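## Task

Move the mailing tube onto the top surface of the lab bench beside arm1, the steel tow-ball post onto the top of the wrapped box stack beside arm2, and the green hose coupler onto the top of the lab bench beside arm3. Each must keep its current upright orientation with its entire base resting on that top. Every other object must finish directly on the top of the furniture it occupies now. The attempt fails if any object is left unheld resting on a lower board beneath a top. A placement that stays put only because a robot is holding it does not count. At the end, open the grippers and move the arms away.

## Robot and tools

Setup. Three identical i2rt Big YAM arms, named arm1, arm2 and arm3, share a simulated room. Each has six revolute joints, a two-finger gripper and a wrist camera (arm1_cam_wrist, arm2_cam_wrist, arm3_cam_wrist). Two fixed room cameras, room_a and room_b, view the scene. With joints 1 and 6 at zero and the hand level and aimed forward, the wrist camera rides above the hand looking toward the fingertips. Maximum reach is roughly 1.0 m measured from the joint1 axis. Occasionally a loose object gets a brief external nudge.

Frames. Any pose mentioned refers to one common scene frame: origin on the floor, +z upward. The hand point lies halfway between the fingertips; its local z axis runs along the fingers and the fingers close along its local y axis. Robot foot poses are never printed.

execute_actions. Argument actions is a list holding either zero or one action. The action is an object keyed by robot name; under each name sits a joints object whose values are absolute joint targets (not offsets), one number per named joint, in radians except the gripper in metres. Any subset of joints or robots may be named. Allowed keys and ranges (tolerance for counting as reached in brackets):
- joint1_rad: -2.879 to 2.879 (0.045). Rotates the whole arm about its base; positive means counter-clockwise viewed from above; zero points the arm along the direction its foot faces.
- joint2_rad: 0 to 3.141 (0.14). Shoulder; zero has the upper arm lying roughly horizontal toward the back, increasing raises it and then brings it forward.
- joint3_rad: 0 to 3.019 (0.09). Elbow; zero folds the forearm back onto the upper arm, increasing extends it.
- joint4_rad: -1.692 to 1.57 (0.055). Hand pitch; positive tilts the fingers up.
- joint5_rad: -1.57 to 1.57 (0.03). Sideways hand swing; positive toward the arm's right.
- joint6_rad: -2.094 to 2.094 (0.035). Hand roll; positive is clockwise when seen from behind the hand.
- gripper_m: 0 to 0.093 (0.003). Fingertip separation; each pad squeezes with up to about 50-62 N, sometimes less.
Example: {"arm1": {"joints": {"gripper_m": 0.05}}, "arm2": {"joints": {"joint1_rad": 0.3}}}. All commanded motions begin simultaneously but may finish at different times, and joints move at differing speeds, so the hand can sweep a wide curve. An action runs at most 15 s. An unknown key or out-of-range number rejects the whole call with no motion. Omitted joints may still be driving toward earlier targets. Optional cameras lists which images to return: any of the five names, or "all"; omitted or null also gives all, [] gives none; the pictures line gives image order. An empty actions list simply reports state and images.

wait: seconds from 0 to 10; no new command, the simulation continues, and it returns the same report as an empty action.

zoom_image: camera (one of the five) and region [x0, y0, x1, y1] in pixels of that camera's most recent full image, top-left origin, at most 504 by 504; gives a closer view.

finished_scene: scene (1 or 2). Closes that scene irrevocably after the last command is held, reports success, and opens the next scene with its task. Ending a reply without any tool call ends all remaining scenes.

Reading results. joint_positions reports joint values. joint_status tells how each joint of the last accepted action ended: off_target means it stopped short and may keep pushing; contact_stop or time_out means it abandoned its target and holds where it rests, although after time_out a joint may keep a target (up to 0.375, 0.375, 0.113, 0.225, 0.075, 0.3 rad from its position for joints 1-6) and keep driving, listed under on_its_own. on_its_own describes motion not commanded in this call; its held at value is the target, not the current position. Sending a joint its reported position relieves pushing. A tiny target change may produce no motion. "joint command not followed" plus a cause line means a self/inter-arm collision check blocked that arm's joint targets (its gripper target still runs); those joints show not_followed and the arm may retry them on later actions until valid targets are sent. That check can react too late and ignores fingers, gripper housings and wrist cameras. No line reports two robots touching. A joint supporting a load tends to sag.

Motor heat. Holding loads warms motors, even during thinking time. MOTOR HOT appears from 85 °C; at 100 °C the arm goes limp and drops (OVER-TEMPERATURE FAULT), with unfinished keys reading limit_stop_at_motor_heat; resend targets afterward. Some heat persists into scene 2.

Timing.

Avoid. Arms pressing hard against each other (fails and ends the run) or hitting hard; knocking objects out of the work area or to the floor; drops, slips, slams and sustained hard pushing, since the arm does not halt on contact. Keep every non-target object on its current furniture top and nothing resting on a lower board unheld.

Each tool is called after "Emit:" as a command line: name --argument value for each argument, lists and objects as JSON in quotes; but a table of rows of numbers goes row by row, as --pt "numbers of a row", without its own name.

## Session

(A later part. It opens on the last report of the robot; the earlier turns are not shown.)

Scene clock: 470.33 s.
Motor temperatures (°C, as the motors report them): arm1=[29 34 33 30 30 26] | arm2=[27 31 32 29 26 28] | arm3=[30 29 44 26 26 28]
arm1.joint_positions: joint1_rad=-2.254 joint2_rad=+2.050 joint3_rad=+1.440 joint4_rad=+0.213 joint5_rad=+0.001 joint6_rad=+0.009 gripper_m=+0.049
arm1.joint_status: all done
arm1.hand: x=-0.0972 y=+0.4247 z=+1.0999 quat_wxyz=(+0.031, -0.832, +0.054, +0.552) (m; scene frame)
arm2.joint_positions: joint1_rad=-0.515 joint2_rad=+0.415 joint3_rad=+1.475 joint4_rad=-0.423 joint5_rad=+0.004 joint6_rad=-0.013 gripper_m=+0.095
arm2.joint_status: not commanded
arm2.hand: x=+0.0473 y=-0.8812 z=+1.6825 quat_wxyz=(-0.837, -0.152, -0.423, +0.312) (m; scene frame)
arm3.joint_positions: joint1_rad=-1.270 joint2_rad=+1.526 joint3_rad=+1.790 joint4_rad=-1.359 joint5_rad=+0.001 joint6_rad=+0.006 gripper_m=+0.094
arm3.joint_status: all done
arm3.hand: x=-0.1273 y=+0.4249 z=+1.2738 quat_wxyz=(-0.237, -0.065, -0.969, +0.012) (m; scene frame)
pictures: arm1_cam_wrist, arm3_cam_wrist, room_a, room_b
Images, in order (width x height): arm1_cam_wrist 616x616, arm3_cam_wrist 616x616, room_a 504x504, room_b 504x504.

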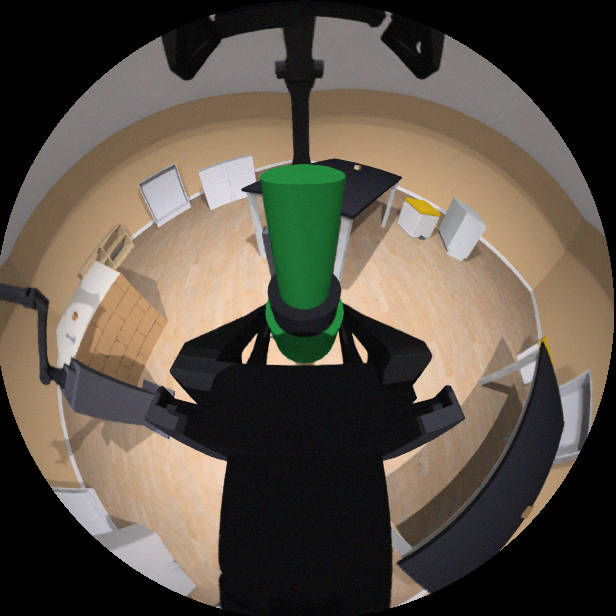

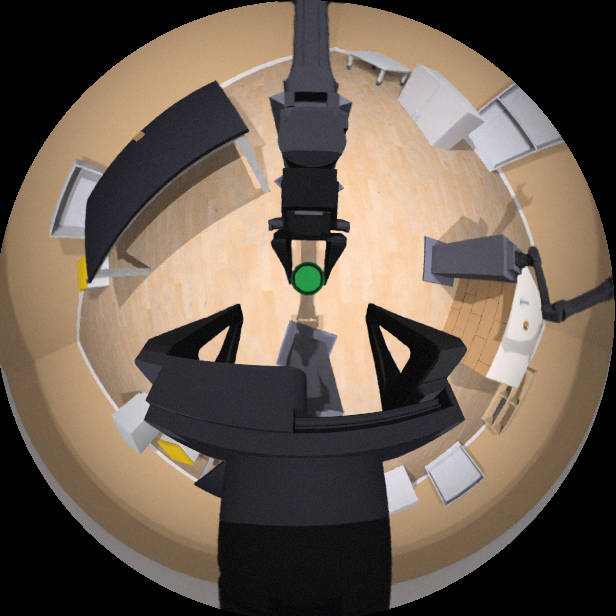

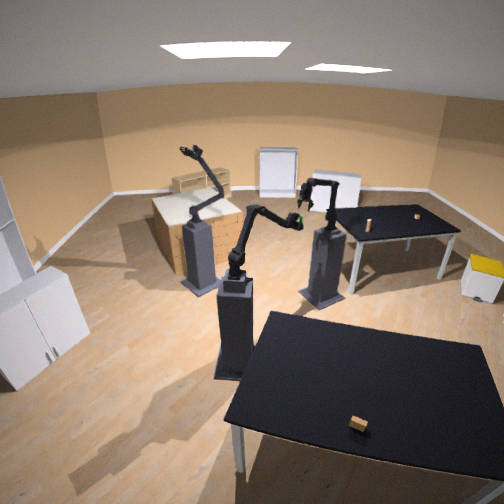

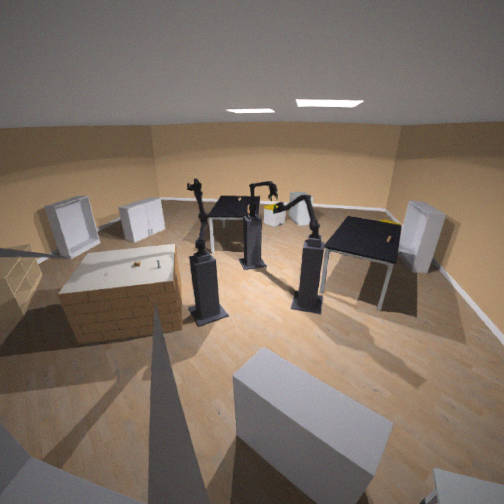

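Emit:
execute_actions --actions '[{"arm3": {"joints": {"joint2_rad": 1.575, "joint3_rad": 1.70, "joint4_rad": -1.205}}}]' --cameras '[]'

Emit:
execute_actions --actions '[{"arm3": {"joints": {"joint2_rad": 1.622, "joint3_rad": 1.609, "joint4_rad": -1.062}}}]' --cameras '["arm1_cam_wrist", "arm3_cam_wrist", "room_b"]'

Scene clock: 490.30 s.
Motor temperatures (°C, as the motors report them): arm1=[29 35 34 30 30 26] | arm2=[27 31 32 29 26 28] | arm3=[30 29 46 26 26 28]
arm1.joint_positions: joint1_rad=-2.254 joint2_rad=+2.050 joint3_rad=+1.440 joint4_rad=+0.213 joint5_rad=+0.001 joint6_rad=+0.009 gripper_m=+0.049
arm1.joint_status: not commanded
arm1.hand: x=-0.0972 y=+0.4247 z=+1.0999 quat_wxyz=(+0.031, -0.832, +0.054, +0.552) (m; scene frame)
arm2.joint_positions: joint1_rad=-0.515 joint2_rad=+0.415 joint3_rad=+1.475 joint4_rad=-0.423 joint5_rad=+0.004 joint6_rad=-0.013 gripper_m=+0.095
arm2.joint_status: not commanded
arm2.hand: x=+0.0473 y=-0.8812 z=+1.6825 quat_wxyz=(-0.837, -0.152, -0.423, +0.312) (m; scene frame)
arm3.joint_positions: joint1_rad=-1.270 joint2_rad=+1.580 joint3_rad=+1.701 joint4_rad=-1.224 joint5_rad=+0.001 joint6_rad=+0.006 gripper_m=+0.094
arm3.joint_status: all done
arm3.hand: x=-0.0981 y=+0.4215 z=+1.2166 quat_wxyz=(-0.234, -0.065, -0.970, +0.012) (m; scene frame)
pictures: none
No camera images: the call's "cameras" was empty. Leave "cameras" out to get every camera's image.

Scene clock: 491.27 s.
Motor temperatures (°C, as the motors report them): arm1=[29 35 34 30 30 26] | arm2=[27 31 32 29 26 28] | arm3=[30 29 45 26 26 28]
arm1.joint_positions: joint1_rad=-2.254 joint2_rad=+2.050 joint3_rad=+1.440 joint4_rad=+0.213 joint5_rad=+0.001 joint6_rad=+0.009 gripper_m=+0.049
arm1.joint_status: not commanded
arm1.hand: x=-0.0972 y=+0.4247 z=+1.0999 quat_wxyz=(+0.031, -0.832, +0.054, +0.552) (m; scene frame)
arm2.joint_positions: joint1_rad=-0.515 joint2_rad=+0.415 joint3_rad=+1.475 joint4_rad=-0.423 joint5_rad=+0.004 joint6_rad=-0.013 gripper_m=+0.095
arm2.joint_status: not commanded
arm2.hand: x=+0.0473 y=-0.8812 z=+1.6825 quat_wxyz=(-0.837, -0.152, -0.423, +0.312) (m; scene frame)
arm3.joint_positions: joint1_rad=-1.270 joint2_rad=+1.624 joint3_rad=+1.610 joint4_rad=-1.081 joint5_rad=+0.001 joint6_rad=+0.006 gripper_m=+0.094
arm3.joint_status: all done
arm3.hand: x=-0.0768 y=+0.4191 z=+1.1627 quat_wxyz=(-0.238, -0.065, -0.969, +0.012) (m; scene frame)
pictures: arm1_cam_wrist, arm3_cam_wrist, room_b
Images, in order (width x height): arm1_cam_wrist 616x616, arm3_cam_wrist 616x616, room_b 504x504.

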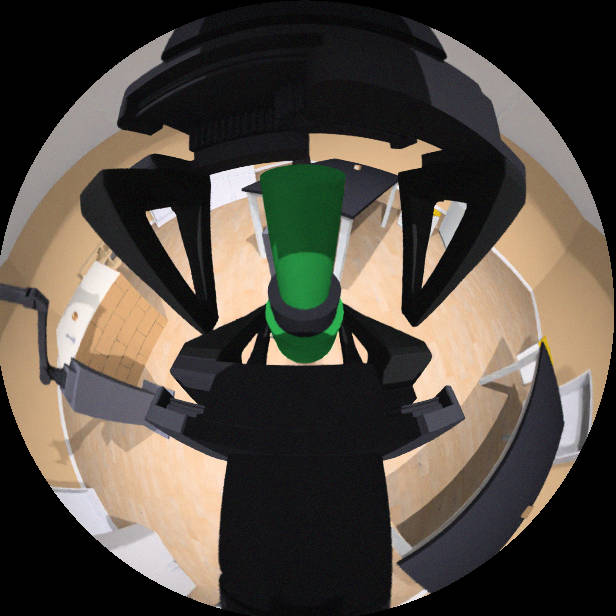

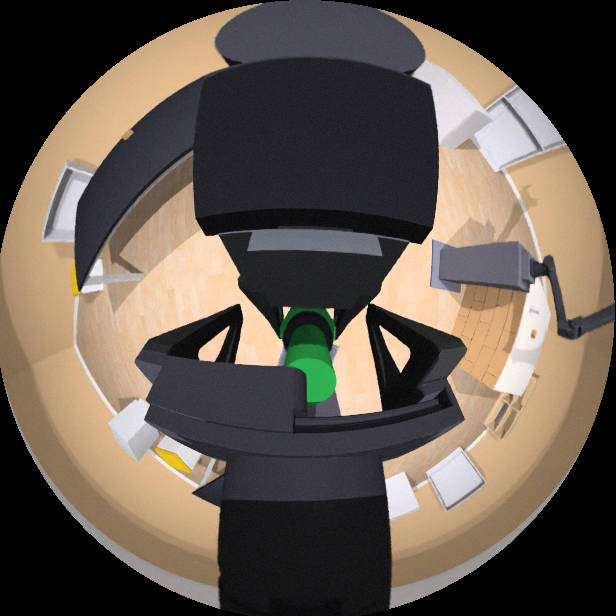

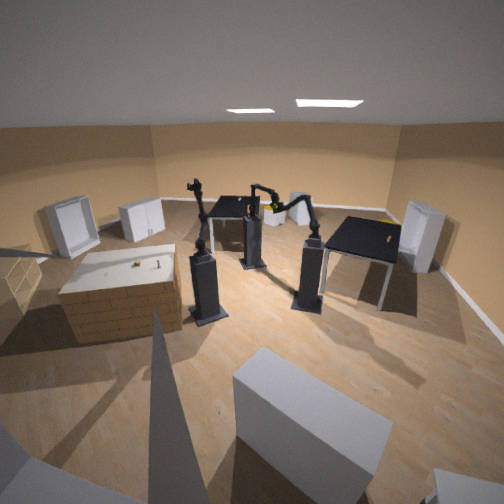

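Emit:
execute_actions --actions '[{"arm3": {"joints": {"joint2_rad": 1.55}}}]' --cameras '[]'

Emit:
execute_actions --actions '[{"arm3": {"joints": {"joint3_rad": 1.543}}}]' --cameras '["arm1_cam_wrist", "arm3_cam_wrist"]'

Scene clock: 536.53 s.
Motor temperatures (°C, as the motors report them): arm1=[29 36 35 30 30 26] | arm2=[27 31 32 29 26 28] | arm3=[30 30 42 26 26 28]
arm1.joint_positions: joint1_rad=-2.254 joint2_rad=+2.050 joint3_rad=+1.440 joint4_rad=+0.213 joint5_rad=+0.001 joint6_rad=+0.009 gripper_m=+0.049
arm1.joint_status: not commanded
arm1.hand: x=-0.0972 y=+0.4247 z=+1.0999 quat_wxyz=(+0.031, -0.832, +0.054, +0.552) (m; scene frame)
arm2.joint_positions: joint1_rad=-0.515 joint2_rad=+0.415 joint3_rad=+1.475 joint4_rad=-0.423 joint5_rad=+0.004 joint6_rad=-0.013 gripper_m=+0.095
arm2.joint_status: not commanded
arm2.hand: x=+0.0473 y=-0.8812 z=+1.6825 quat_wxyz=(-0.837, -0.152, -0.423, +0.312) (m; scene frame)
arm3.joint_positions: joint1_rad=-1.270 joint2_rad=+1.545 joint3_rad=+1.610 joint4_rad=-1.081 joint5_rad=+0.001 joint6_rad=+0.006 gripper_m=+0.094
arm3.joint_status: all done
arm3.hand: x=-0.0907 y=+0.4206 z=+1.2082 quat_wxyz=(-0.276, -0.064, -0.959, +0.015) (m; scene frame)
pictures: none
No camera images: the call's "cameras" was empty. Leave "cameras" out to get every camera's image.

Scene clock: 537.20 s.
Motor temperatures (°C, as the motors report them): arm1=[29 37 35 30 30 26] | arm2=[27 31 32 29 26 28] | arm3=[30 30 42 26 26 28]
arm1.joint_positions: joint1_rad=-2.254 joint2_rad=+2.050 joint3_rad=+1.440 joint4_rad=+0.213 joint5_rad=+0.001 joint6_rad=+0.009 gripper_m=+0.049
arm1.joint_status: not commanded
arm1.hand: x=-0.0972 y=+0.4247 z=+1.0999 quat_wxyz=(+0.031, -0.832, +0.054, +0.552) (m; scene frame)
arm2.joint_positions: joint1_rad=-0.515 joint2_rad=+0.415 joint3_rad=+1.475 joint4_rad=-0.423 joint5_rad=+0.004 joint6_rad=-0.013 gripper_m=+0.095
arm2.joint_status: not commanded
arm2.hand: x=+0.0473 y=-0.8812 z=+1.6825 quat_wxyz=(-0.837, -0.152, -0.423, +0.312) (m; scene frame)
arm3.joint_positions: joint1_rad=-1.270 joint2_rad=+1.547 joint3_rad=+1.543 joint4_rad=-1.078 joint5_rad=+0.001 joint6_rad=+0.006 gripper_m=+0.094
arm3.joint_status: all done
arm3.hand: x=-0.1028 y=+0.4224 z=+1.1736 quat_wxyz=(-0.244, -0.065, -0.968, +0.013) (m; scene frame)
pictures: arm1_cam_wrist, arm3_cam_wrist
Images, in order (width x height): arm1_cam_wrist 616x616, arm3_cam_wrist 616x616.

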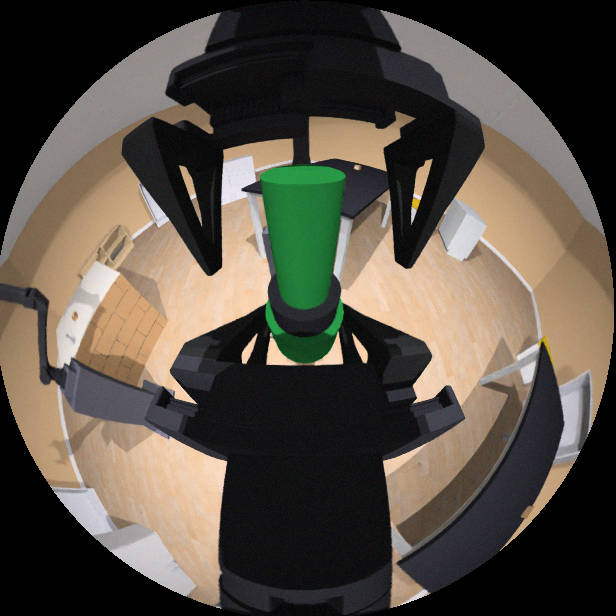

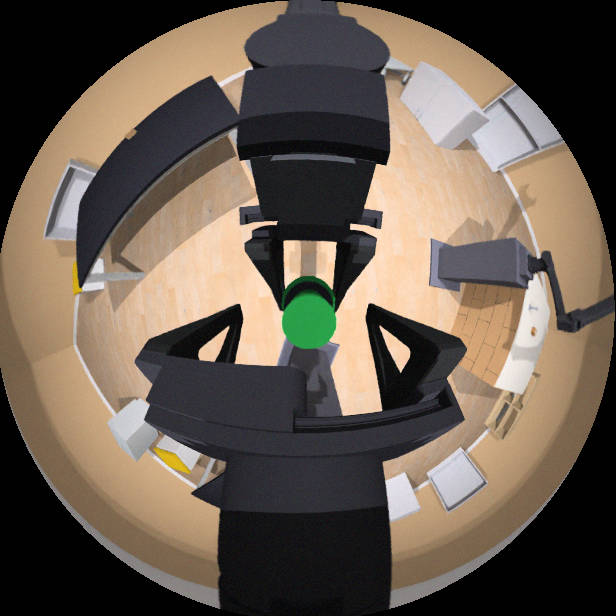

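Emit:
execute_actions --actions '[{"arm3": {"joints": {"joint4_rad": -1.03, "gripper_m": 0.0}}}]' --cameras '["arm1_cam_wrist", "arm3_cam_wrist"]'

Scene clock: 546.97 s.
Motor temperatures (°C, as the motors report them): arm1=[29 37 35 30 30 26] | arm2=[27 31 32 29 26 28] | arm3=[30 30 42 26 26 28]
arm1.joint_positions: joint1_rad=-2.256 joint2_rad=+2.050 joint3_rad=+1.440 joint4_rad=+0.212 joint5_rad=+0.006 joint6_rad=+0.006 gripper_m=+0.049
arm1.joint_status: not commanded
arm1.hand: x=-0.0969 y=+0.4267 z=+1.0998 quat_wxyz=(+0.034, -0.832, +0.054, +0.551) (m; scene frame)
arm2.joint_positions: joint1_rad=-0.515 joint2_rad=+0.415 joint3_rad=+1.475 joint4_rad=-0.423 joint5_rad=+0.004 joint6_rad=-0.013 gripper_m=+0.095
arm2.joint_status: not commanded
arm2.hand: x=+0.0473 y=-0.8812 z=+1.6825 quat_wxyz=(-0.837, -0.152, -0.423, +0.312) (m; scene frame)
arm3.joint_positions: joint1_rad=-1.270 joint2_rad=+1.547 joint3_rad=+1.543 joint4_rad=-1.051 joint5_rad=+0.005 joint6_rad=+0.003 gripper_m=+0.025
arm3.joint_status: gripper_m off_target (ended at +0.025, target +0.000); the others done
arm3.hand: x=-0.0972 y=+0.4205 z=+1.1768 quat_wxyz=(-0.257, -0.064, -0.964, +0.016) (m; scene frame)
pictures: arm1_cam_wrist, arm3_cam_wrist
Images, in order (width x height): arm1_cam_wrist 616x616, arm3_cam_wrist 616x616.

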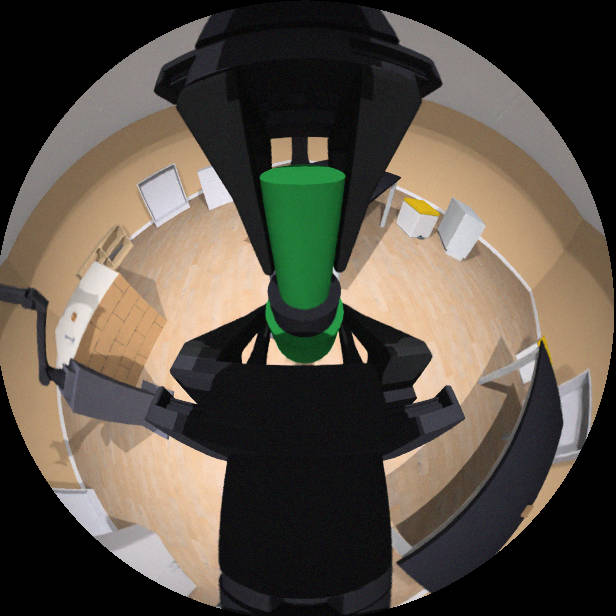

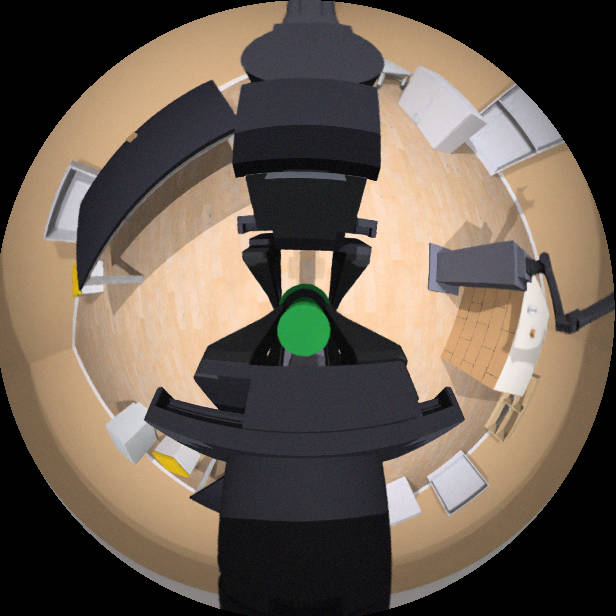

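Emit:
execute_actions --actions '[{"arm1": {"joints": {"gripper_m": 0.093}}}]' --cameras '[]'

Emit:
execute_actions --actions '[{"arm3": {"joints": {"joint2_rad": 1.35}}}]' --cameras '["arm1_cam_wrist", "arm3_cam_wrist"]'

Scene clock: 554.83 s.
Motor temperatures (°C, as the motors report them): arm1=[29 37 35 30 30 26] | arm2=[27 31 32 29 26 28] | arm3=[30 30 42 26 26 28]
arm1.joint_positions: joint1_rad=-2.256 joint2_rad=+2.050 joint3_rad=+1.440 joint4_rad=+0.212 joint5_rad=+0.002 joint6_rad=+0.006 gripper_m=+0.093
arm1.joint_status: all done
arm1.hand: x=-0.0969 y=+0.4261 z=+1.0998 quat_wxyz=(+0.033, -0.832, +0.054, +0.551) (m; scene frame)
arm2.joint_positions: joint1_rad=-0.515 joint2_rad=+0.415 joint3_rad=+1.475 joint4_rad=-0.423 joint5_rad=+0.004 joint6_rad=-0.013 gripper_m=+0.095
arm2.joint_status: not commanded
arm2.hand: x=+0.0473 y=-0.8812 z=+1.6825 quat_wxyz=(-0.837, -0.152, -0.423, +0.312) (m; scene frame)
arm3.joint_positions: joint1_rad=-1.270 joint2_rad=+1.547 joint3_rad=+1.543 joint4_rad=-1.051 joint5_rad=+0.002 joint6_rad=+0.003 gripper_m=+0.025
arm3.joint_status: not commanded
arm3.hand: x=-0.0971 y=+0.4210 z=+1.1768 quat_wxyz=(-0.257, -0.064, -0.964, +0.015) (m; scene frame)
pictures: none
No camera images: the call's "cameras" was empty. Leave "cameras" out to get every camera's image.

Scene clock: 556.17 s.
Motor temperatures (°C, as the motors report them): arm1=[29 37 35 30 30 26] | arm2=[27 31 32 29 26 28] | arm3=[30 30 42 26 26 28]
arm1.joint_positions: joint1_rad=-2.256 joint2_rad=+2.050 joint3_rad=+1.440 joint4_rad=+0.212 joint5_rad=+0.002 joint6_rad=+0.006 gripper_m=+0.093
arm1.joint_status: not commanded
arm1.hand: x=-0.0969 y=+0.4261 z=+1.0998 quat_wxyz=(+0.033, -0.832, +0.054, +0.551) (m; scene frame)
arm2.joint_positions: joint1_rad=-0.515 joint2_rad=+0.415 joint3_rad=+1.475 joint4_rad=-0.423 joint5_rad=+0.004 joint6_rad=-0.013 gripper_m=+0.095
arm2.joint_status: not commanded
arm2.hand: x=+0.0473 y=-0.8812 z=+1.6825 quat_wxyz=(-0.837, -0.152, -0.423, +0.312) (m; scene frame)
arm3.joint_positions: joint1_rad=-1.270 joint2_rad=+1.354 joint3_rad=+1.531 joint4_rad=-1.051 joint5_rad=+0.002 joint6_rad=+0.003 gripper_m=+0.025
arm3.joint_status: all done
arm3.hand: x=-0.1407 y=+0.4260 z=+1.2745 quat_wxyz=(-0.343, -0.062, -0.937, +0.020) (m; scene frame)
pictures: arm1_cam_wrist, arm3_cam_wrist
Images, in order (width x height): arm1_cam_wrist 616x616, arm3_cam_wrist 616x616.

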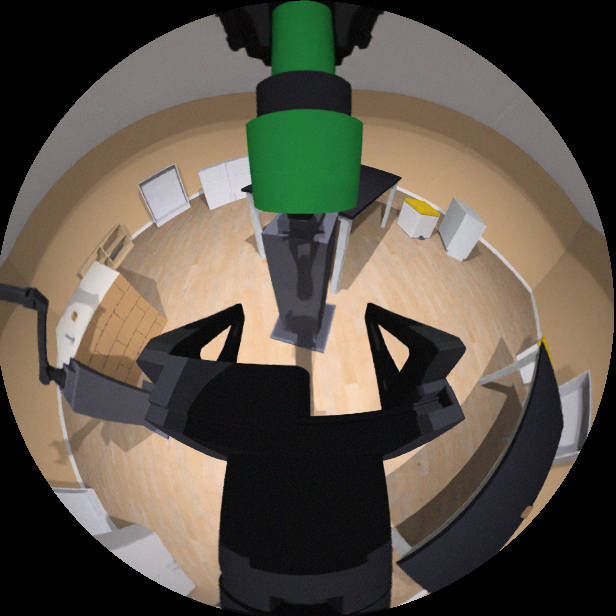

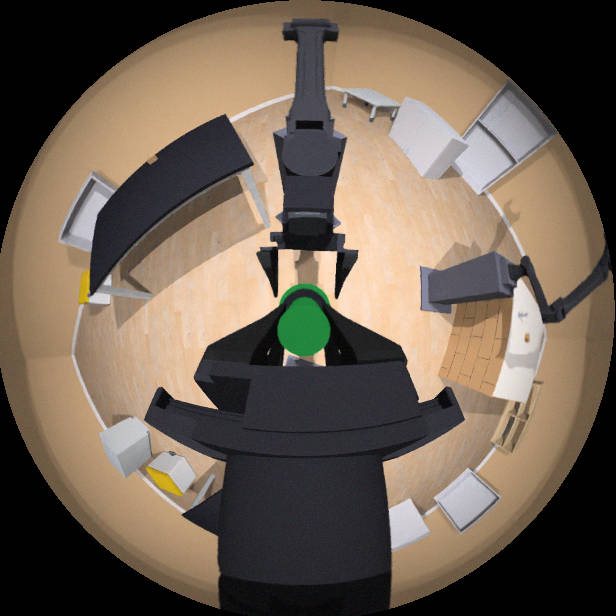

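Emit:
execute_actions --actions '[{"arm3": {"joints": {"joint1_rad": 1.72}}, "arm1": {"joints": {"joint4_rad": -1.0}}}]' --cameras '["arm3_cam_wrist"]'

Scene clock: 584.00 s.
Motor temperatures (°C, as the motors report them): arm1=[29 37 36 30 30 26] | arm2=[27 31 32 29 26 28] | arm3=[30 29 43 26 26 28]
arm1.joint_positions: joint1_rad=-2.256 joint2_rad=+2.050 joint3_rad=+1.440 joint4_rad=-0.990 joint5_rad=+0.002 joint6_rad=+0.006 gripper_m=+0.093
arm1.joint_status: all done
arm1.hand: x=+0.1357 y=+0.3977 z=+0.9502 quat_wxyz=(+0.000, -0.998, +0.063, -0.016) (m; scene frame)
arm2.joint_positions: joint1_rad=-0.515 joint2_rad=+0.415 joint3_rad=+1.475 joint4_rad=-0.423 joint5_rad=+0.004 joint6_rad=-0.013 gripper_m=+0.095
arm2.joint_status: not commanded
arm2.hand: x=+0.0473 y=-0.8812 z=+1.6825 quat_wxyz=(-0.837, -0.152, -0.423, +0.312) (m; scene frame)
arm3.joint_positions: joint1_rad=+1.727 joint2_rad=+1.370 joint3_rad=+1.531 joint4_rad=-1.048 joint5_rad=-0.002 joint6_rad=+0.003 gripper_m=+0.025
arm3.joint_status: all done
arm3.hand: x=-1.2023 y=+0.6410 z=+1.2625 quat_wxyz=(-0.046, +0.934, -0.127, -0.330) (m; scene frame)
pictures: arm3_cam_wrist
Images, in order (width x height): arm3_cam_wrist 616x616.

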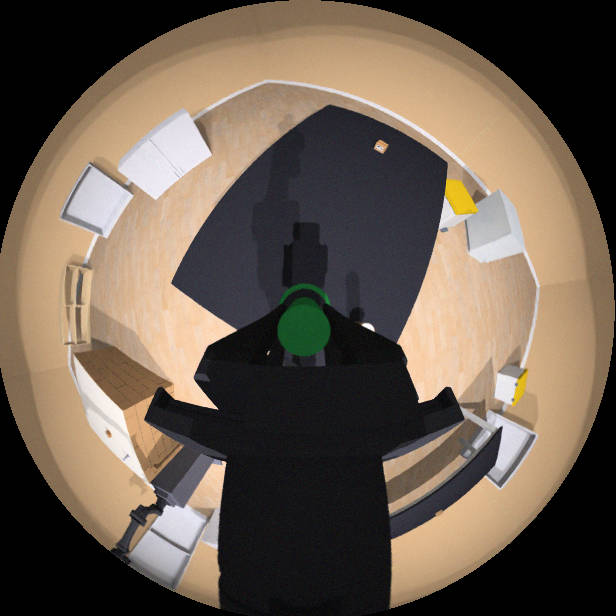

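Emit:
execute_actions --actions '[{"arm3": {"joints": {"joint2_rad": 1.852, "joint3_rad": 1.21, "joint4_rad": -0.39}}, "arm1": {"joints": {"joint2_rad": 1.458, "joint3_rad": 1.43, "joint4_rad": -1.02}}}]' --cameras '["arm3_cam_wrist", "room_a"]'

Emit:
zoom_image --camera "room_a" --region '[310, 160, 430, 250]'

Scene clock: 594.50 s.
Motor temperatures (°C, as the motors report them): arm1=[29 37 35 30 30 26] | arm2=[27 31 32 29 26 28] | arm3=[30 29 43 26 26 28]
arm1.joint_positions: joint1_rad=-2.256 joint2_rad=+1.451 joint3_rad=+1.424 joint4_rad=-1.013 joint5_rad=+0.002 joint6_rad=+0.006 gripper_m=+0.093
arm1.joint_status: all done
arm1.hand: x=+0.1469 y=+0.3964 z=+1.2718 quat_wxyz=(+0.016, -0.963, +0.062, +0.261) (m; scene frame)
arm2.joint_positions: joint1_rad=-0.515 joint2_rad=+0.415 joint3_rad=+1.475 joint4_rad=-0.423 joint5_rad=+0.004 joint6_rad=-0.013 gripper_m=+0.095
arm2.joint_status: not commanded
arm2.hand: x=+0.0473 y=-0.8812 z=+1.6825 quat_wxyz=(-0.837, -0.152, -0.423, +0.312) (m; scene frame)
arm3.joint_positions: joint1_rad=+1.727 joint2_rad=+1.862 joint3_rad=+1.192 joint4_rad=-0.411 joint5_rad=-0.001 joint6_rad=+0.003 gripper_m=+0.025
arm3.joint_status: all done
arm3.hand: x=-1.2632 y=+0.6605 z=+0.8959 quat_wxyz=(-0.034, +0.962, -0.132, -0.238) (m; scene frame)
pictures: arm3_cam_wrist, room_a
Images, in order (width x height): arm3_cam_wrist 616x616, room_a 504x504.

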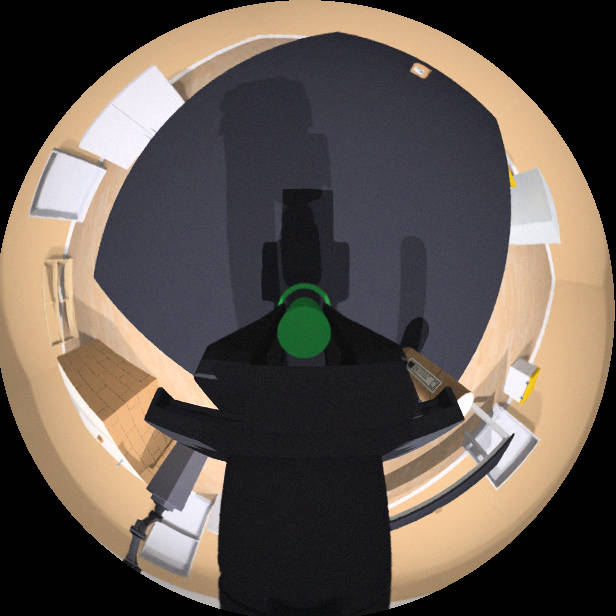

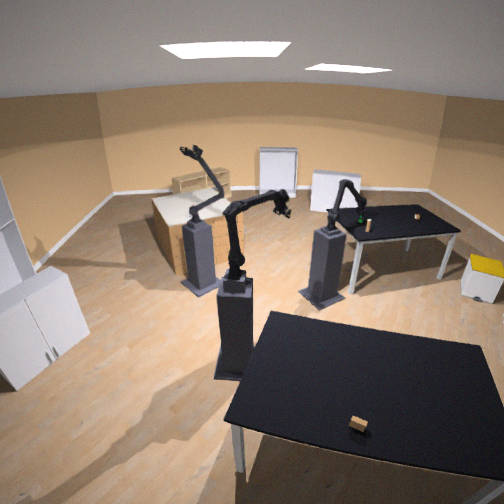

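Region (310, 160, 430, 250) of room_a's 504x504 image, scaled by 4.200, with more detail than that image has; it fills the top 378 rows of this view, and the rest is white.

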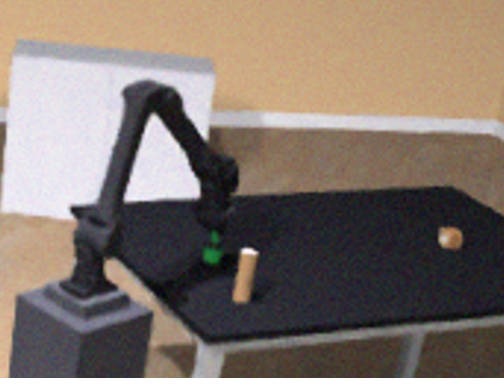

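Emit:
execute_actions --actions '[{"arm3": {"joints": {"joint2_rad": 1.908, "joint4_rad": -0.30}}}]' --cameras '["arm3_cam_wrist", "room_a"]'

Emit:
zoom_image --camera "room_a" --region '[330, 190, 400, 240]'

Scene clock: 611.20 s.
Motor temperatures (°C, as the motors report them): arm1=[29 36 36 30 30 26] | arm2=[27 31 32 29 26 28] | arm3=[30 30 43 26 26 28]
arm1.joint_positions: joint1_rad=-2.256 joint2_rad=+1.451 joint3_rad=+1.424 joint4_rad=-1.013 joint5_rad=+0.002 joint6_rad=+0.006 gripper_m=+0.093
arm1.joint_status: not commanded
arm1.hand: x=+0.1469 y=+0.3964 z=+1.2718 quat_wxyz=(+0.016, -0.963, +0.062, +0.261) (m; scene frame)
arm2.joint_positions: joint1_rad=-0.515 joint2_rad=+0.415 joint3_rad=+1.475 joint4_rad=-0.423 joint5_rad=+0.004 joint6_rad=-0.013 gripper_m=+0.095
arm2.joint_status: not commanded
arm2.hand: x=+0.0473 y=-0.8812 z=+1.6825 quat_wxyz=(-0.837, -0.152, -0.423, +0.312) (m; scene frame)
arm3.joint_positions: joint1_rad=+1.727 joint2_rad=+1.909 joint3_rad=+1.192 joint4_rad=-0.324 joint5_rad=-0.001 joint6_rad=+0.003 gripper_m=+0.025
arm3.joint_status: all done
arm3.hand: x=-1.2757 y=+0.6641 z=+0.8782 quat_wxyz=(-0.037, +0.957, -0.131, -0.257) (m; scene frame)
pictures: arm3_cam_wrist, room_a
Images, in order (width x height): arm3_cam_wrist 616x616, room_a 504x504.

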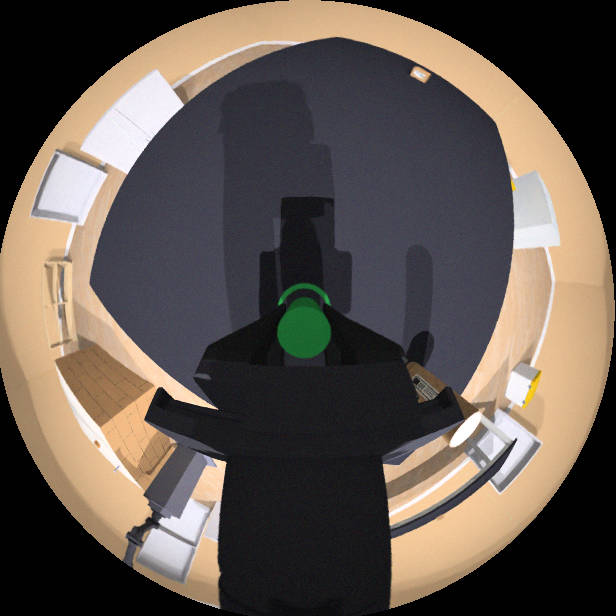

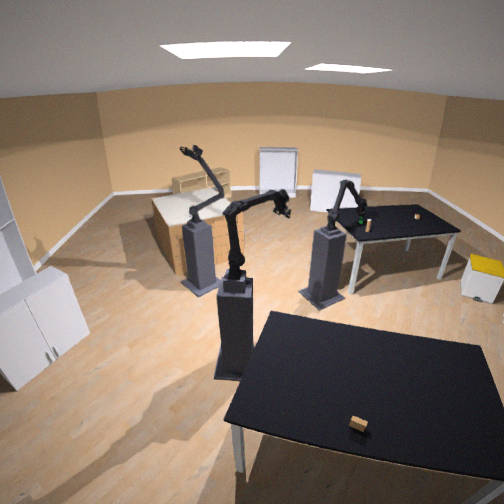

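Region (330, 190, 400, 240) of room_a's 504x504 image, scaled by 7.200, with more detail than that image has; it fills the top 360 rows of this view, and the rest is white.

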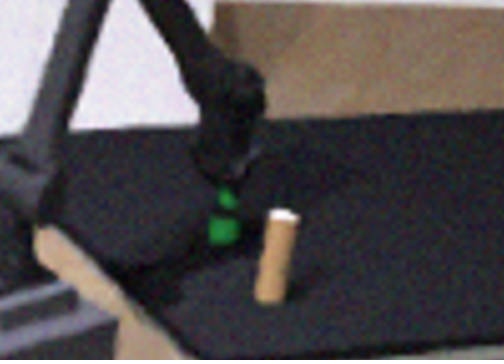

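Emit:
execute_actions --actions '[{"arm3": {"joints": {"joint2_rad": 1.932, "joint4_rad": -0.28}}}]' --cameras '["arm3_cam_wrist"]'

Scene clock: 614.80 s.
Motor temperatures (°C, as the motors report them): arm1=[29 36 36 30 30 26] | arm2=[27 31 32 29 26 28] | arm3=[30 30 43 26 26 28]
arm1.joint_positions: joint1_rad=-2.256 joint2_rad=+1.451 joint3_rad=+1.424 joint4_rad=-1.013 joint5_rad=+0.002 joint6_rad=+0.006 gripper_m=+0.093
arm1.joint_status: not commanded
arm1.hand: x=+0.1469 y=+0.3964 z=+1.2718 quat_wxyz=(+0.016, -0.963, +0.062, +0.261) (m; scene frame)
arm2.joint_positions: joint1_rad=-0.515 joint2_rad=+0.415 joint3_rad=+1.475 joint4_rad=-0.423 joint5_rad=+0.004 joint6_rad=-0.013 gripper_m=+0.095
arm2.joint_status: not commanded
arm2.hand: x=+0.0473 y=-0.8812 z=+1.6825 quat_wxyz=(-0.837, -0.152, -0.423, +0.312) (m; scene frame)
arm3.joint_positions: joint1_rad=+1.727 joint2_rad=+1.926 joint3_rad=+1.192 joint4_rad=-0.304 joint5_rad=-0.001 joint6_rad=+0.003 gripper_m=+0.025
arm3.joint_status: all done
arm3.hand: x=-1.2776 y=+0.6647 z=+0.8705 quat_wxyz=(-0.037, +0.956, -0.131, -0.259) (m; scene frame)
pictures: arm3_cam_wrist
Images, in order (width x height): arm3_cam_wrist 616x616.

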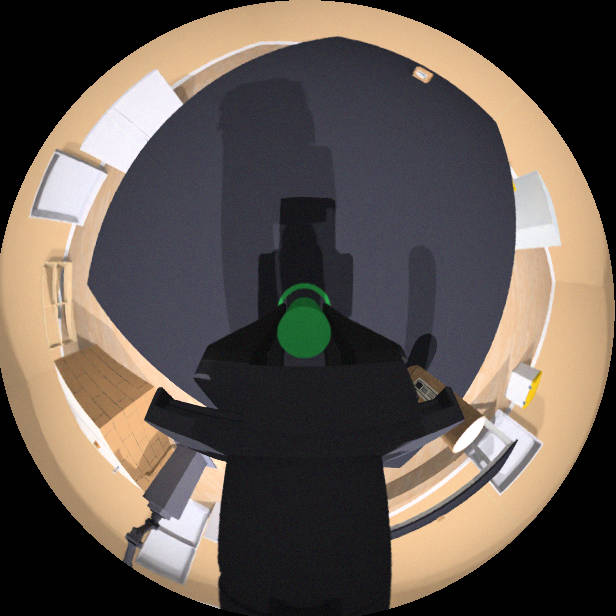

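Emit:
execute_actions --actions '[{"arm3": {"joints": {"joint2_rad": 1.95}}}]' --cameras '["arm3_cam_wrist"]'

Scene clock: 619.00 s.
Motor temperatures (°C, as the motors report them): arm1=[29 36 37 30 30 26] | arm2=[27 31 32 29 26 28] | arm3=[30 30 43 26 26 28]
arm1.joint_positions: joint1_rad=-2.256 joint2_rad=+1.451 joint3_rad=+1.424 joint4_rad=-1.013 joint5_rad=+0.002 joint6_rad=+0.006 gripper_m=+0.093
arm1.joint_status: not commanded
arm1.hand: x=+0.1469 y=+0.3964 z=+1.2718 quat_wxyz=(+0.016, -0.963, +0.062, +0.261) (m; scene frame)
arm2.joint_positions: joint1_rad=-0.515 joint2_rad=+0.415 joint3_rad=+1.475 joint4_rad=-0.423 joint5_rad=+0.004 joint6_rad=-0.013 gripper_m=+0.095
arm2.joint_status: not commanded
arm2.hand: x=+0.0473 y=-0.8812 z=+1.6825 quat_wxyz=(-0.837, -0.152, -0.423, +0.312) (m; scene frame)
arm3.joint_positions: joint1_rad=+1.727 joint2_rad=+1.937 joint3_rad=+1.192 joint4_rad=-0.300 joint5_rad=-0.001 joint6_rad=+0.003 gripper_m=+0.025
arm3.joint_status: all done
arm3.hand: x=-1.2769 y=+0.6645 z=+0.8644 quat_wxyz=(-0.037, +0.957, -0.131, -0.255) (m; scene frame)
pictures: arm3_cam_wrist
Images, in order (width x height): arm3_cam_wrist 616x616.

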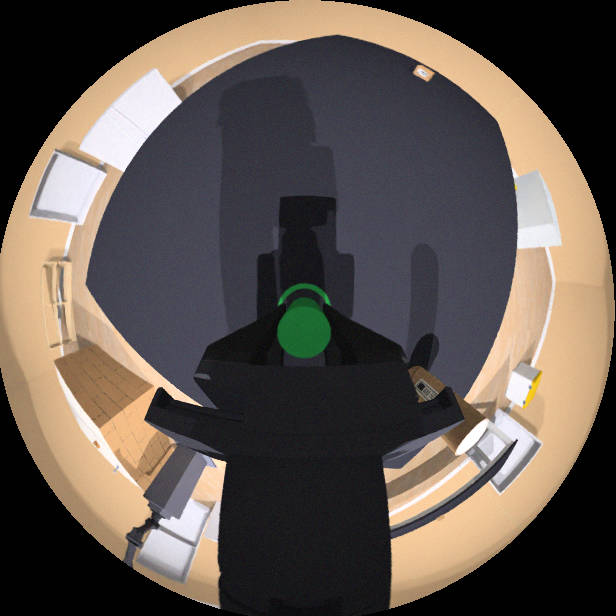

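Emit:
execute_actions --actions '[{"arm3": {"joints": {"joint2_rad": 1.935, "gripper_m": 0.093}}}]' --cameras '["arm3_cam_wrist"]'

Scene clock: 624.30 s.
Motor temperatures (°C, as the motors report them): arm1=[29 36 37 30 30 26] | arm2=[27 31 32 29 26 28] | arm3=[30 30 42 26 26 28]
arm1.joint_positions: joint1_rad=-2.256 joint2_rad=+1.451 joint3_rad=+1.424 joint4_rad=-1.013 joint5_rad=+0.002 joint6_rad=+0.006 gripper_m=+0.093
arm1.joint_status: not commanded
arm1.hand: x=+0.1469 y=+0.3964 z=+1.2718 quat_wxyz=(+0.016, -0.963, +0.062, +0.261) (m; scene frame)
arm2.joint_positions: joint1_rad=-0.515 joint2_rad=+0.415 joint3_rad=+1.475 joint4_rad=-0.423 joint5_rad=+0.004 joint6_rad=-0.013 gripper_m=+0.095
arm2.joint_status: not commanded
arm2.hand: x=+0.0473 y=-0.8812 z=+1.6825 quat_wxyz=(-0.837, -0.152, -0.423, +0.312) (m; scene frame)
arm3.joint_positions: joint1_rad=+1.727 joint2_rad=+1.937 joint3_rad=+1.192 joint4_rad=-0.299 joint5_rad=-0.001 joint6_rad=+0.003 gripper_m=+0.093
arm3.joint_status: all done
arm3.hand: x=-1.2771 y=+0.6646 z=+0.8645 quat_wxyz=(-0.037, +0.957, -0.131, -0.256) (m; scene frame)
pictures: arm3_cam_wrist
Images, in order (width x height): arm3_cam_wrist 616x616.

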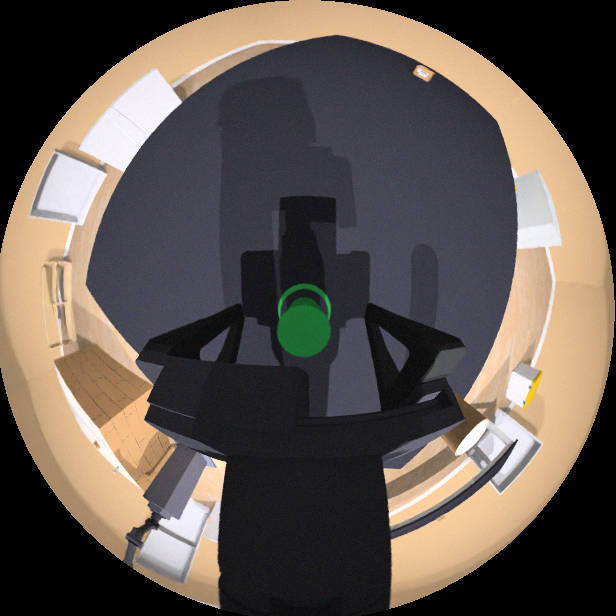

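Emit:
execute_actions --actions '[{"arm3": {"joints": {"joint2_rad": 1.8, "joint4_rad": 0.99}}}]' --cameras '[]'

Emit:
execute_actions --actions '[{"arm3": {"joints": {"joint1_rad": 1.405, "joint3_rad": 0.42}}}]' --cameras '["arm3_cam_wrist", "room_a"]'

Scene clock: 658.57 s.
Motor temperatures (°C, as the motors report them): arm1=[29 35 37 30 30 26] | arm2=[27 31 32 29 26 28] | arm3=[30 30 42 26 26 28]
arm1.joint_positions: joint1_rad=-2.256 joint2_rad=+1.451 joint3_rad=+1.424 joint4_rad=-1.013 joint5_rad=+0.002 joint6_rad=+0.006 gripper_m=+0.093
arm1.joint_status: not commanded
arm1.hand: x=+0.1469 y=+0.3964 z=+1.2718 quat_wxyz=(+0.016, -0.963, +0.062, +0.261) (m; scene frame)
arm2.joint_positions: joint1_rad=-0.515 joint2_rad=+0.415 joint3_rad=+1.475 joint4_rad=-0.423 joint5_rad=+0.004 joint6_rad=-0.013 gripper_m=+0.095
arm2.joint_status: not commanded
arm2.hand: x=+0.0473 y=-0.8812 z=+1.6825 quat_wxyz=(-0.837, -0.152, -0.423, +0.312) (m; scene frame)
arm3.joint_positions: joint1_rad=+1.727 joint2_rad=+1.788 joint3_rad=+1.192 joint4_rad=+0.967 joint5_rad=-0.001 joint6_rad=+0.003 gripper_m=+0.093
arm3.joint_status: all done
arm3.hand: x=-1.3658 y=+0.6870 z=+1.2366 quat_wxyz=(-0.111, +0.561, -0.074, -0.817) (m; scene frame)
pictures: none
No camera images: the call's "cameras" was empty. Leave "cameras" out to get every camera's image.

Scene clock: 659.97 s.
Motor temperatures (°C, as the motors report them): arm1=[29 35 37 30 30 26] | arm2=[27 31 32 29 26 28] | arm3=[30 30 42 26 26 28]
arm1.joint_positions: joint1_rad=-2.256 joint2_rad=+1.451 joint3_rad=+1.424 joint4_rad=-1.013 joint5_rad=+0.002 joint6_rad=+0.006 gripper_m=+0.093
arm1.joint_status: not commanded
arm1.hand: x=+0.1469 y=+0.3964 z=+1.2718 quat_wxyz=(+0.016, -0.963, +0.062, +0.261) (m; scene frame)
arm2.joint_positions: joint1_rad=-0.515 joint2_rad=+0.415 joint3_rad=+1.475 joint4_rad=-0.423 joint5_rad=+0.004 joint6_rad=-0.013 gripper_m=+0.095
arm2.joint_status: not commanded
arm2.hand: x=+0.0473 y=-0.8812 z=+1.6825 quat_wxyz=(-0.837, -0.152, -0.423, +0.312) (m; scene frame)
arm3.joint_positions: joint1_rad=+1.404 joint2_rad=+1.798 joint3_rad=+0.421 joint4_rad=+0.974 joint5_rad=+0.001 joint6_rad=+0.003 gripper_m=+0.093
arm3.joint_status: all done
arm3.hand: x=-1.0667 y=+0.7623 z=+0.8906 quat_wxyz=(-0.163, +0.798, -0.244, -0.525) (m; scene frame)
pictures: arm3_cam_wrist, room_a
Images, in order (width x height): arm3_cam_wrist 616x616, room_a 504x504.

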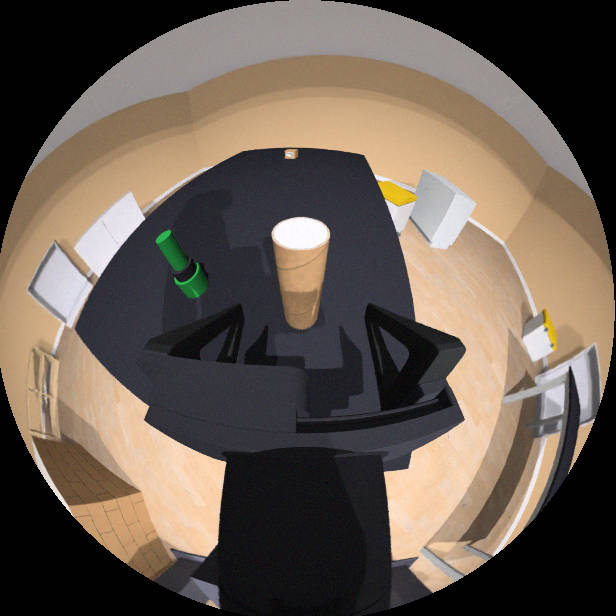

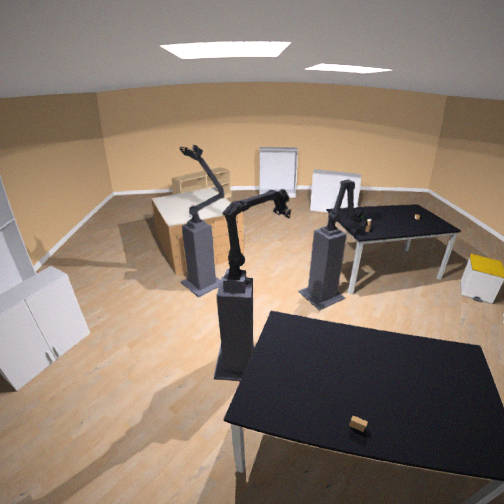

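Emit:
execute_actions --actions '[{"arm3": {"joints": {"joint1_rad": 1.41, "joint2_rad": 2.168, "joint3_rad": 0.70, "joint4_rad": 1.10}}}]' --cameras '["arm3_cam_wrist"]'

Scene clock: 674.43 s.
Motor temperatures (°C, as the motors report them): arm1=[29 35 37 30 30 26] | arm2=[27 31 32 29 26 28] | arm3=[30 30 40 26 26 28]
arm1.joint_positions: joint1_rad=-2.256 joint2_rad=+1.451 joint3_rad=+1.424 joint4_rad=-1.013 joint5_rad=+0.002 joint6_rad=+0.006 gripper_m=+0.093
arm1.joint_status: not commanded
arm1.hand: x=+0.1469 y=+0.3964 z=+1.2718 quat_wxyz=(+0.016, -0.963, +0.062, +0.261) (m; scene frame)
arm2.joint_positions: joint1_rad=-0.515 joint2_rad=+0.415 joint3_rad=+1.475 joint4_rad=-0.423 joint5_rad=+0.004 joint6_rad=-0.013 gripper_m=+0.095
arm2.joint_status: not commanded
arm2.hand: x=+0.0473 y=-0.8812 z=+1.6825 quat_wxyz=(-0.837, -0.152, -0.423, +0.312) (m; scene frame)
arm3.joint_positions: joint1_rad=+1.404 joint2_rad=+2.173 joint3_rad=+0.691 joint4_rad=+1.080 joint5_rad=+0.001 joint6_rad=+0.003 gripper_m=+0.093
arm3.joint_status: all done
arm3.hand: x=-1.1322 y=+0.8072 z=+0.8054 quat_wxyz=(-0.164, +0.798, -0.244, -0.526) (m; scene frame)
pictures: arm3_cam_wrist
Images, in order (width x height): arm3_cam_wrist 616x616.

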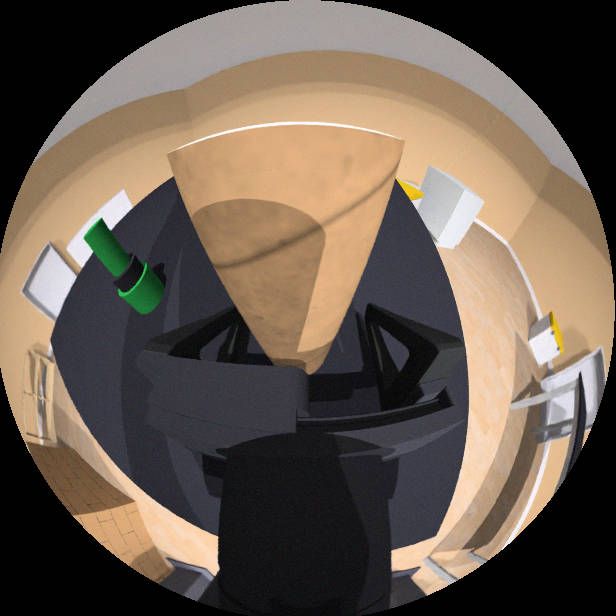

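Emit:
execute_actions --actions '[{"arm3": {"joints": {"joint3_rad": 0.66}}}]' --cameras '[]'

Emit:
execute_actions --actions '[{"arm3": {"joints": {"gripper_m": 0.0}}}]' --cameras '["arm3_cam_wrist"]'

Scene clock: 696.57 s.
Motor temperatures (°C, as the motors report them): arm1=[29 35 38 30 30 26] | arm2=[27 31 32 29 26 28] | arm3=[30 30 39 26 26 28]
arm1.joint_positions: joint1_rad=-2.256 joint2_rad=+1.451 joint3_rad=+1.424 joint4_rad=-1.013 joint5_rad=+0.002 joint6_rad=+0.006 gripper_m=+0.093
arm1.joint_status: not commanded
arm1.hand: x=+0.1469 y=+0.3964 z=+1.2718 quat_wxyz=(+0.016, -0.963, +0.062, +0.261) (m; scene frame)
arm2.joint_positions: joint1_rad=-0.515 joint2_rad=+0.415 joint3_rad=+1.475 joint4_rad=-0.423 joint5_rad=+0.004 joint6_rad=-0.013 gripper_m=+0.095
arm2.joint_status: not commanded
arm2.hand: x=+0.0473 y=-0.8812 z=+1.6825 quat_wxyz=(-0.837, -0.152, -0.423, +0.312) (m; scene frame)
arm3.joint_positions: joint1_rad=+1.404 joint2_rad=+2.173 joint3_rad=+0.663 joint4_rad=+1.080 joint5_rad=+0.001 joint6_rad=+0.003 gripper_m=+0.093
arm3.joint_status: all done
arm3.hand: x=-1.1211 y=+0.7998 z=+0.7984 quat_wxyz=(-0.160, +0.805, -0.246, -0.515) (m; scene frame)
pictures: none
No camera images: the call's "cameras" was empty. Leave "cameras" out to get every camera's image.

Scene clock: 697.27 s.
Motor temperatures (°C, as the motors report them): arm1=[29 35 38 30 30 26] | arm2=[27 31 32 29 26 28] | arm3=[30 30 39 26 26 28]
arm1.joint_positions: joint1_rad=-2.256 joint2_rad=+1.451 joint3_rad=+1.424 joint4_rad=-1.013 joint5_rad=+0.002 joint6_rad=+0.006 gripper_m=+0.093
arm1.joint_status: not commanded
arm1.hand: x=+0.1469 y=+0.3964 z=+1.2718 quat_wxyz=(+0.016, -0.963, +0.062, +0.261) (m; scene frame)
arm2.joint_positions: joint1_rad=-0.515 joint2_rad=+0.415 joint3_rad=+1.475 joint4_rad=-0.423 joint5_rad=+0.004 joint6_rad=-0.013 gripper_m=+0.095
arm2.joint_status: not commanded
arm2.hand: x=+0.0473 y=-0.8812 z=+1.6825 quat_wxyz=(-0.837, -0.152, -0.423, +0.312) (m; scene frame)
arm3.joint_positions: joint1_rad=+1.404 joint2_rad=+2.173 joint3_rad=+0.663 joint4_rad=+1.080 joint5_rad=+0.001 joint6_rad=+0.003 gripper_m=+0.045
arm3.joint_status: gripper_m off_target (ended at +0.045, target +0.000)
arm3.hand: x=-1.1211 y=+0.7997 z=+0.7984 quat_wxyz=(-0.160, +0.805, -0.246, -0.515) (m; scene frame)
pictures: arm3_cam_wrist
Images, in order (width x height): arm3_cam_wrist 616x616.

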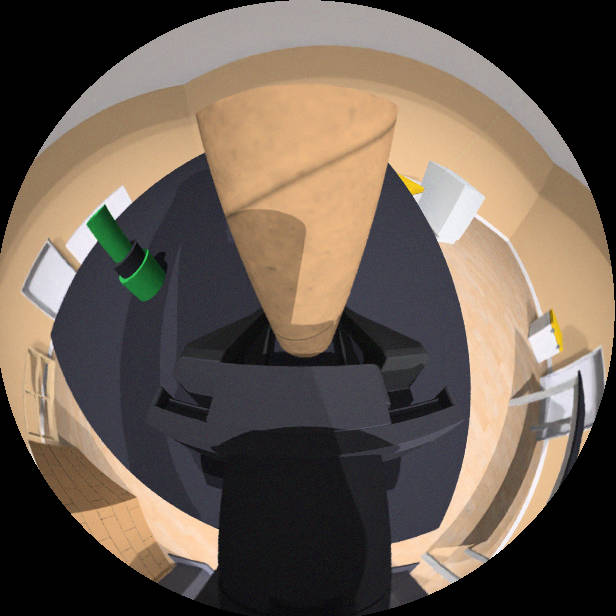

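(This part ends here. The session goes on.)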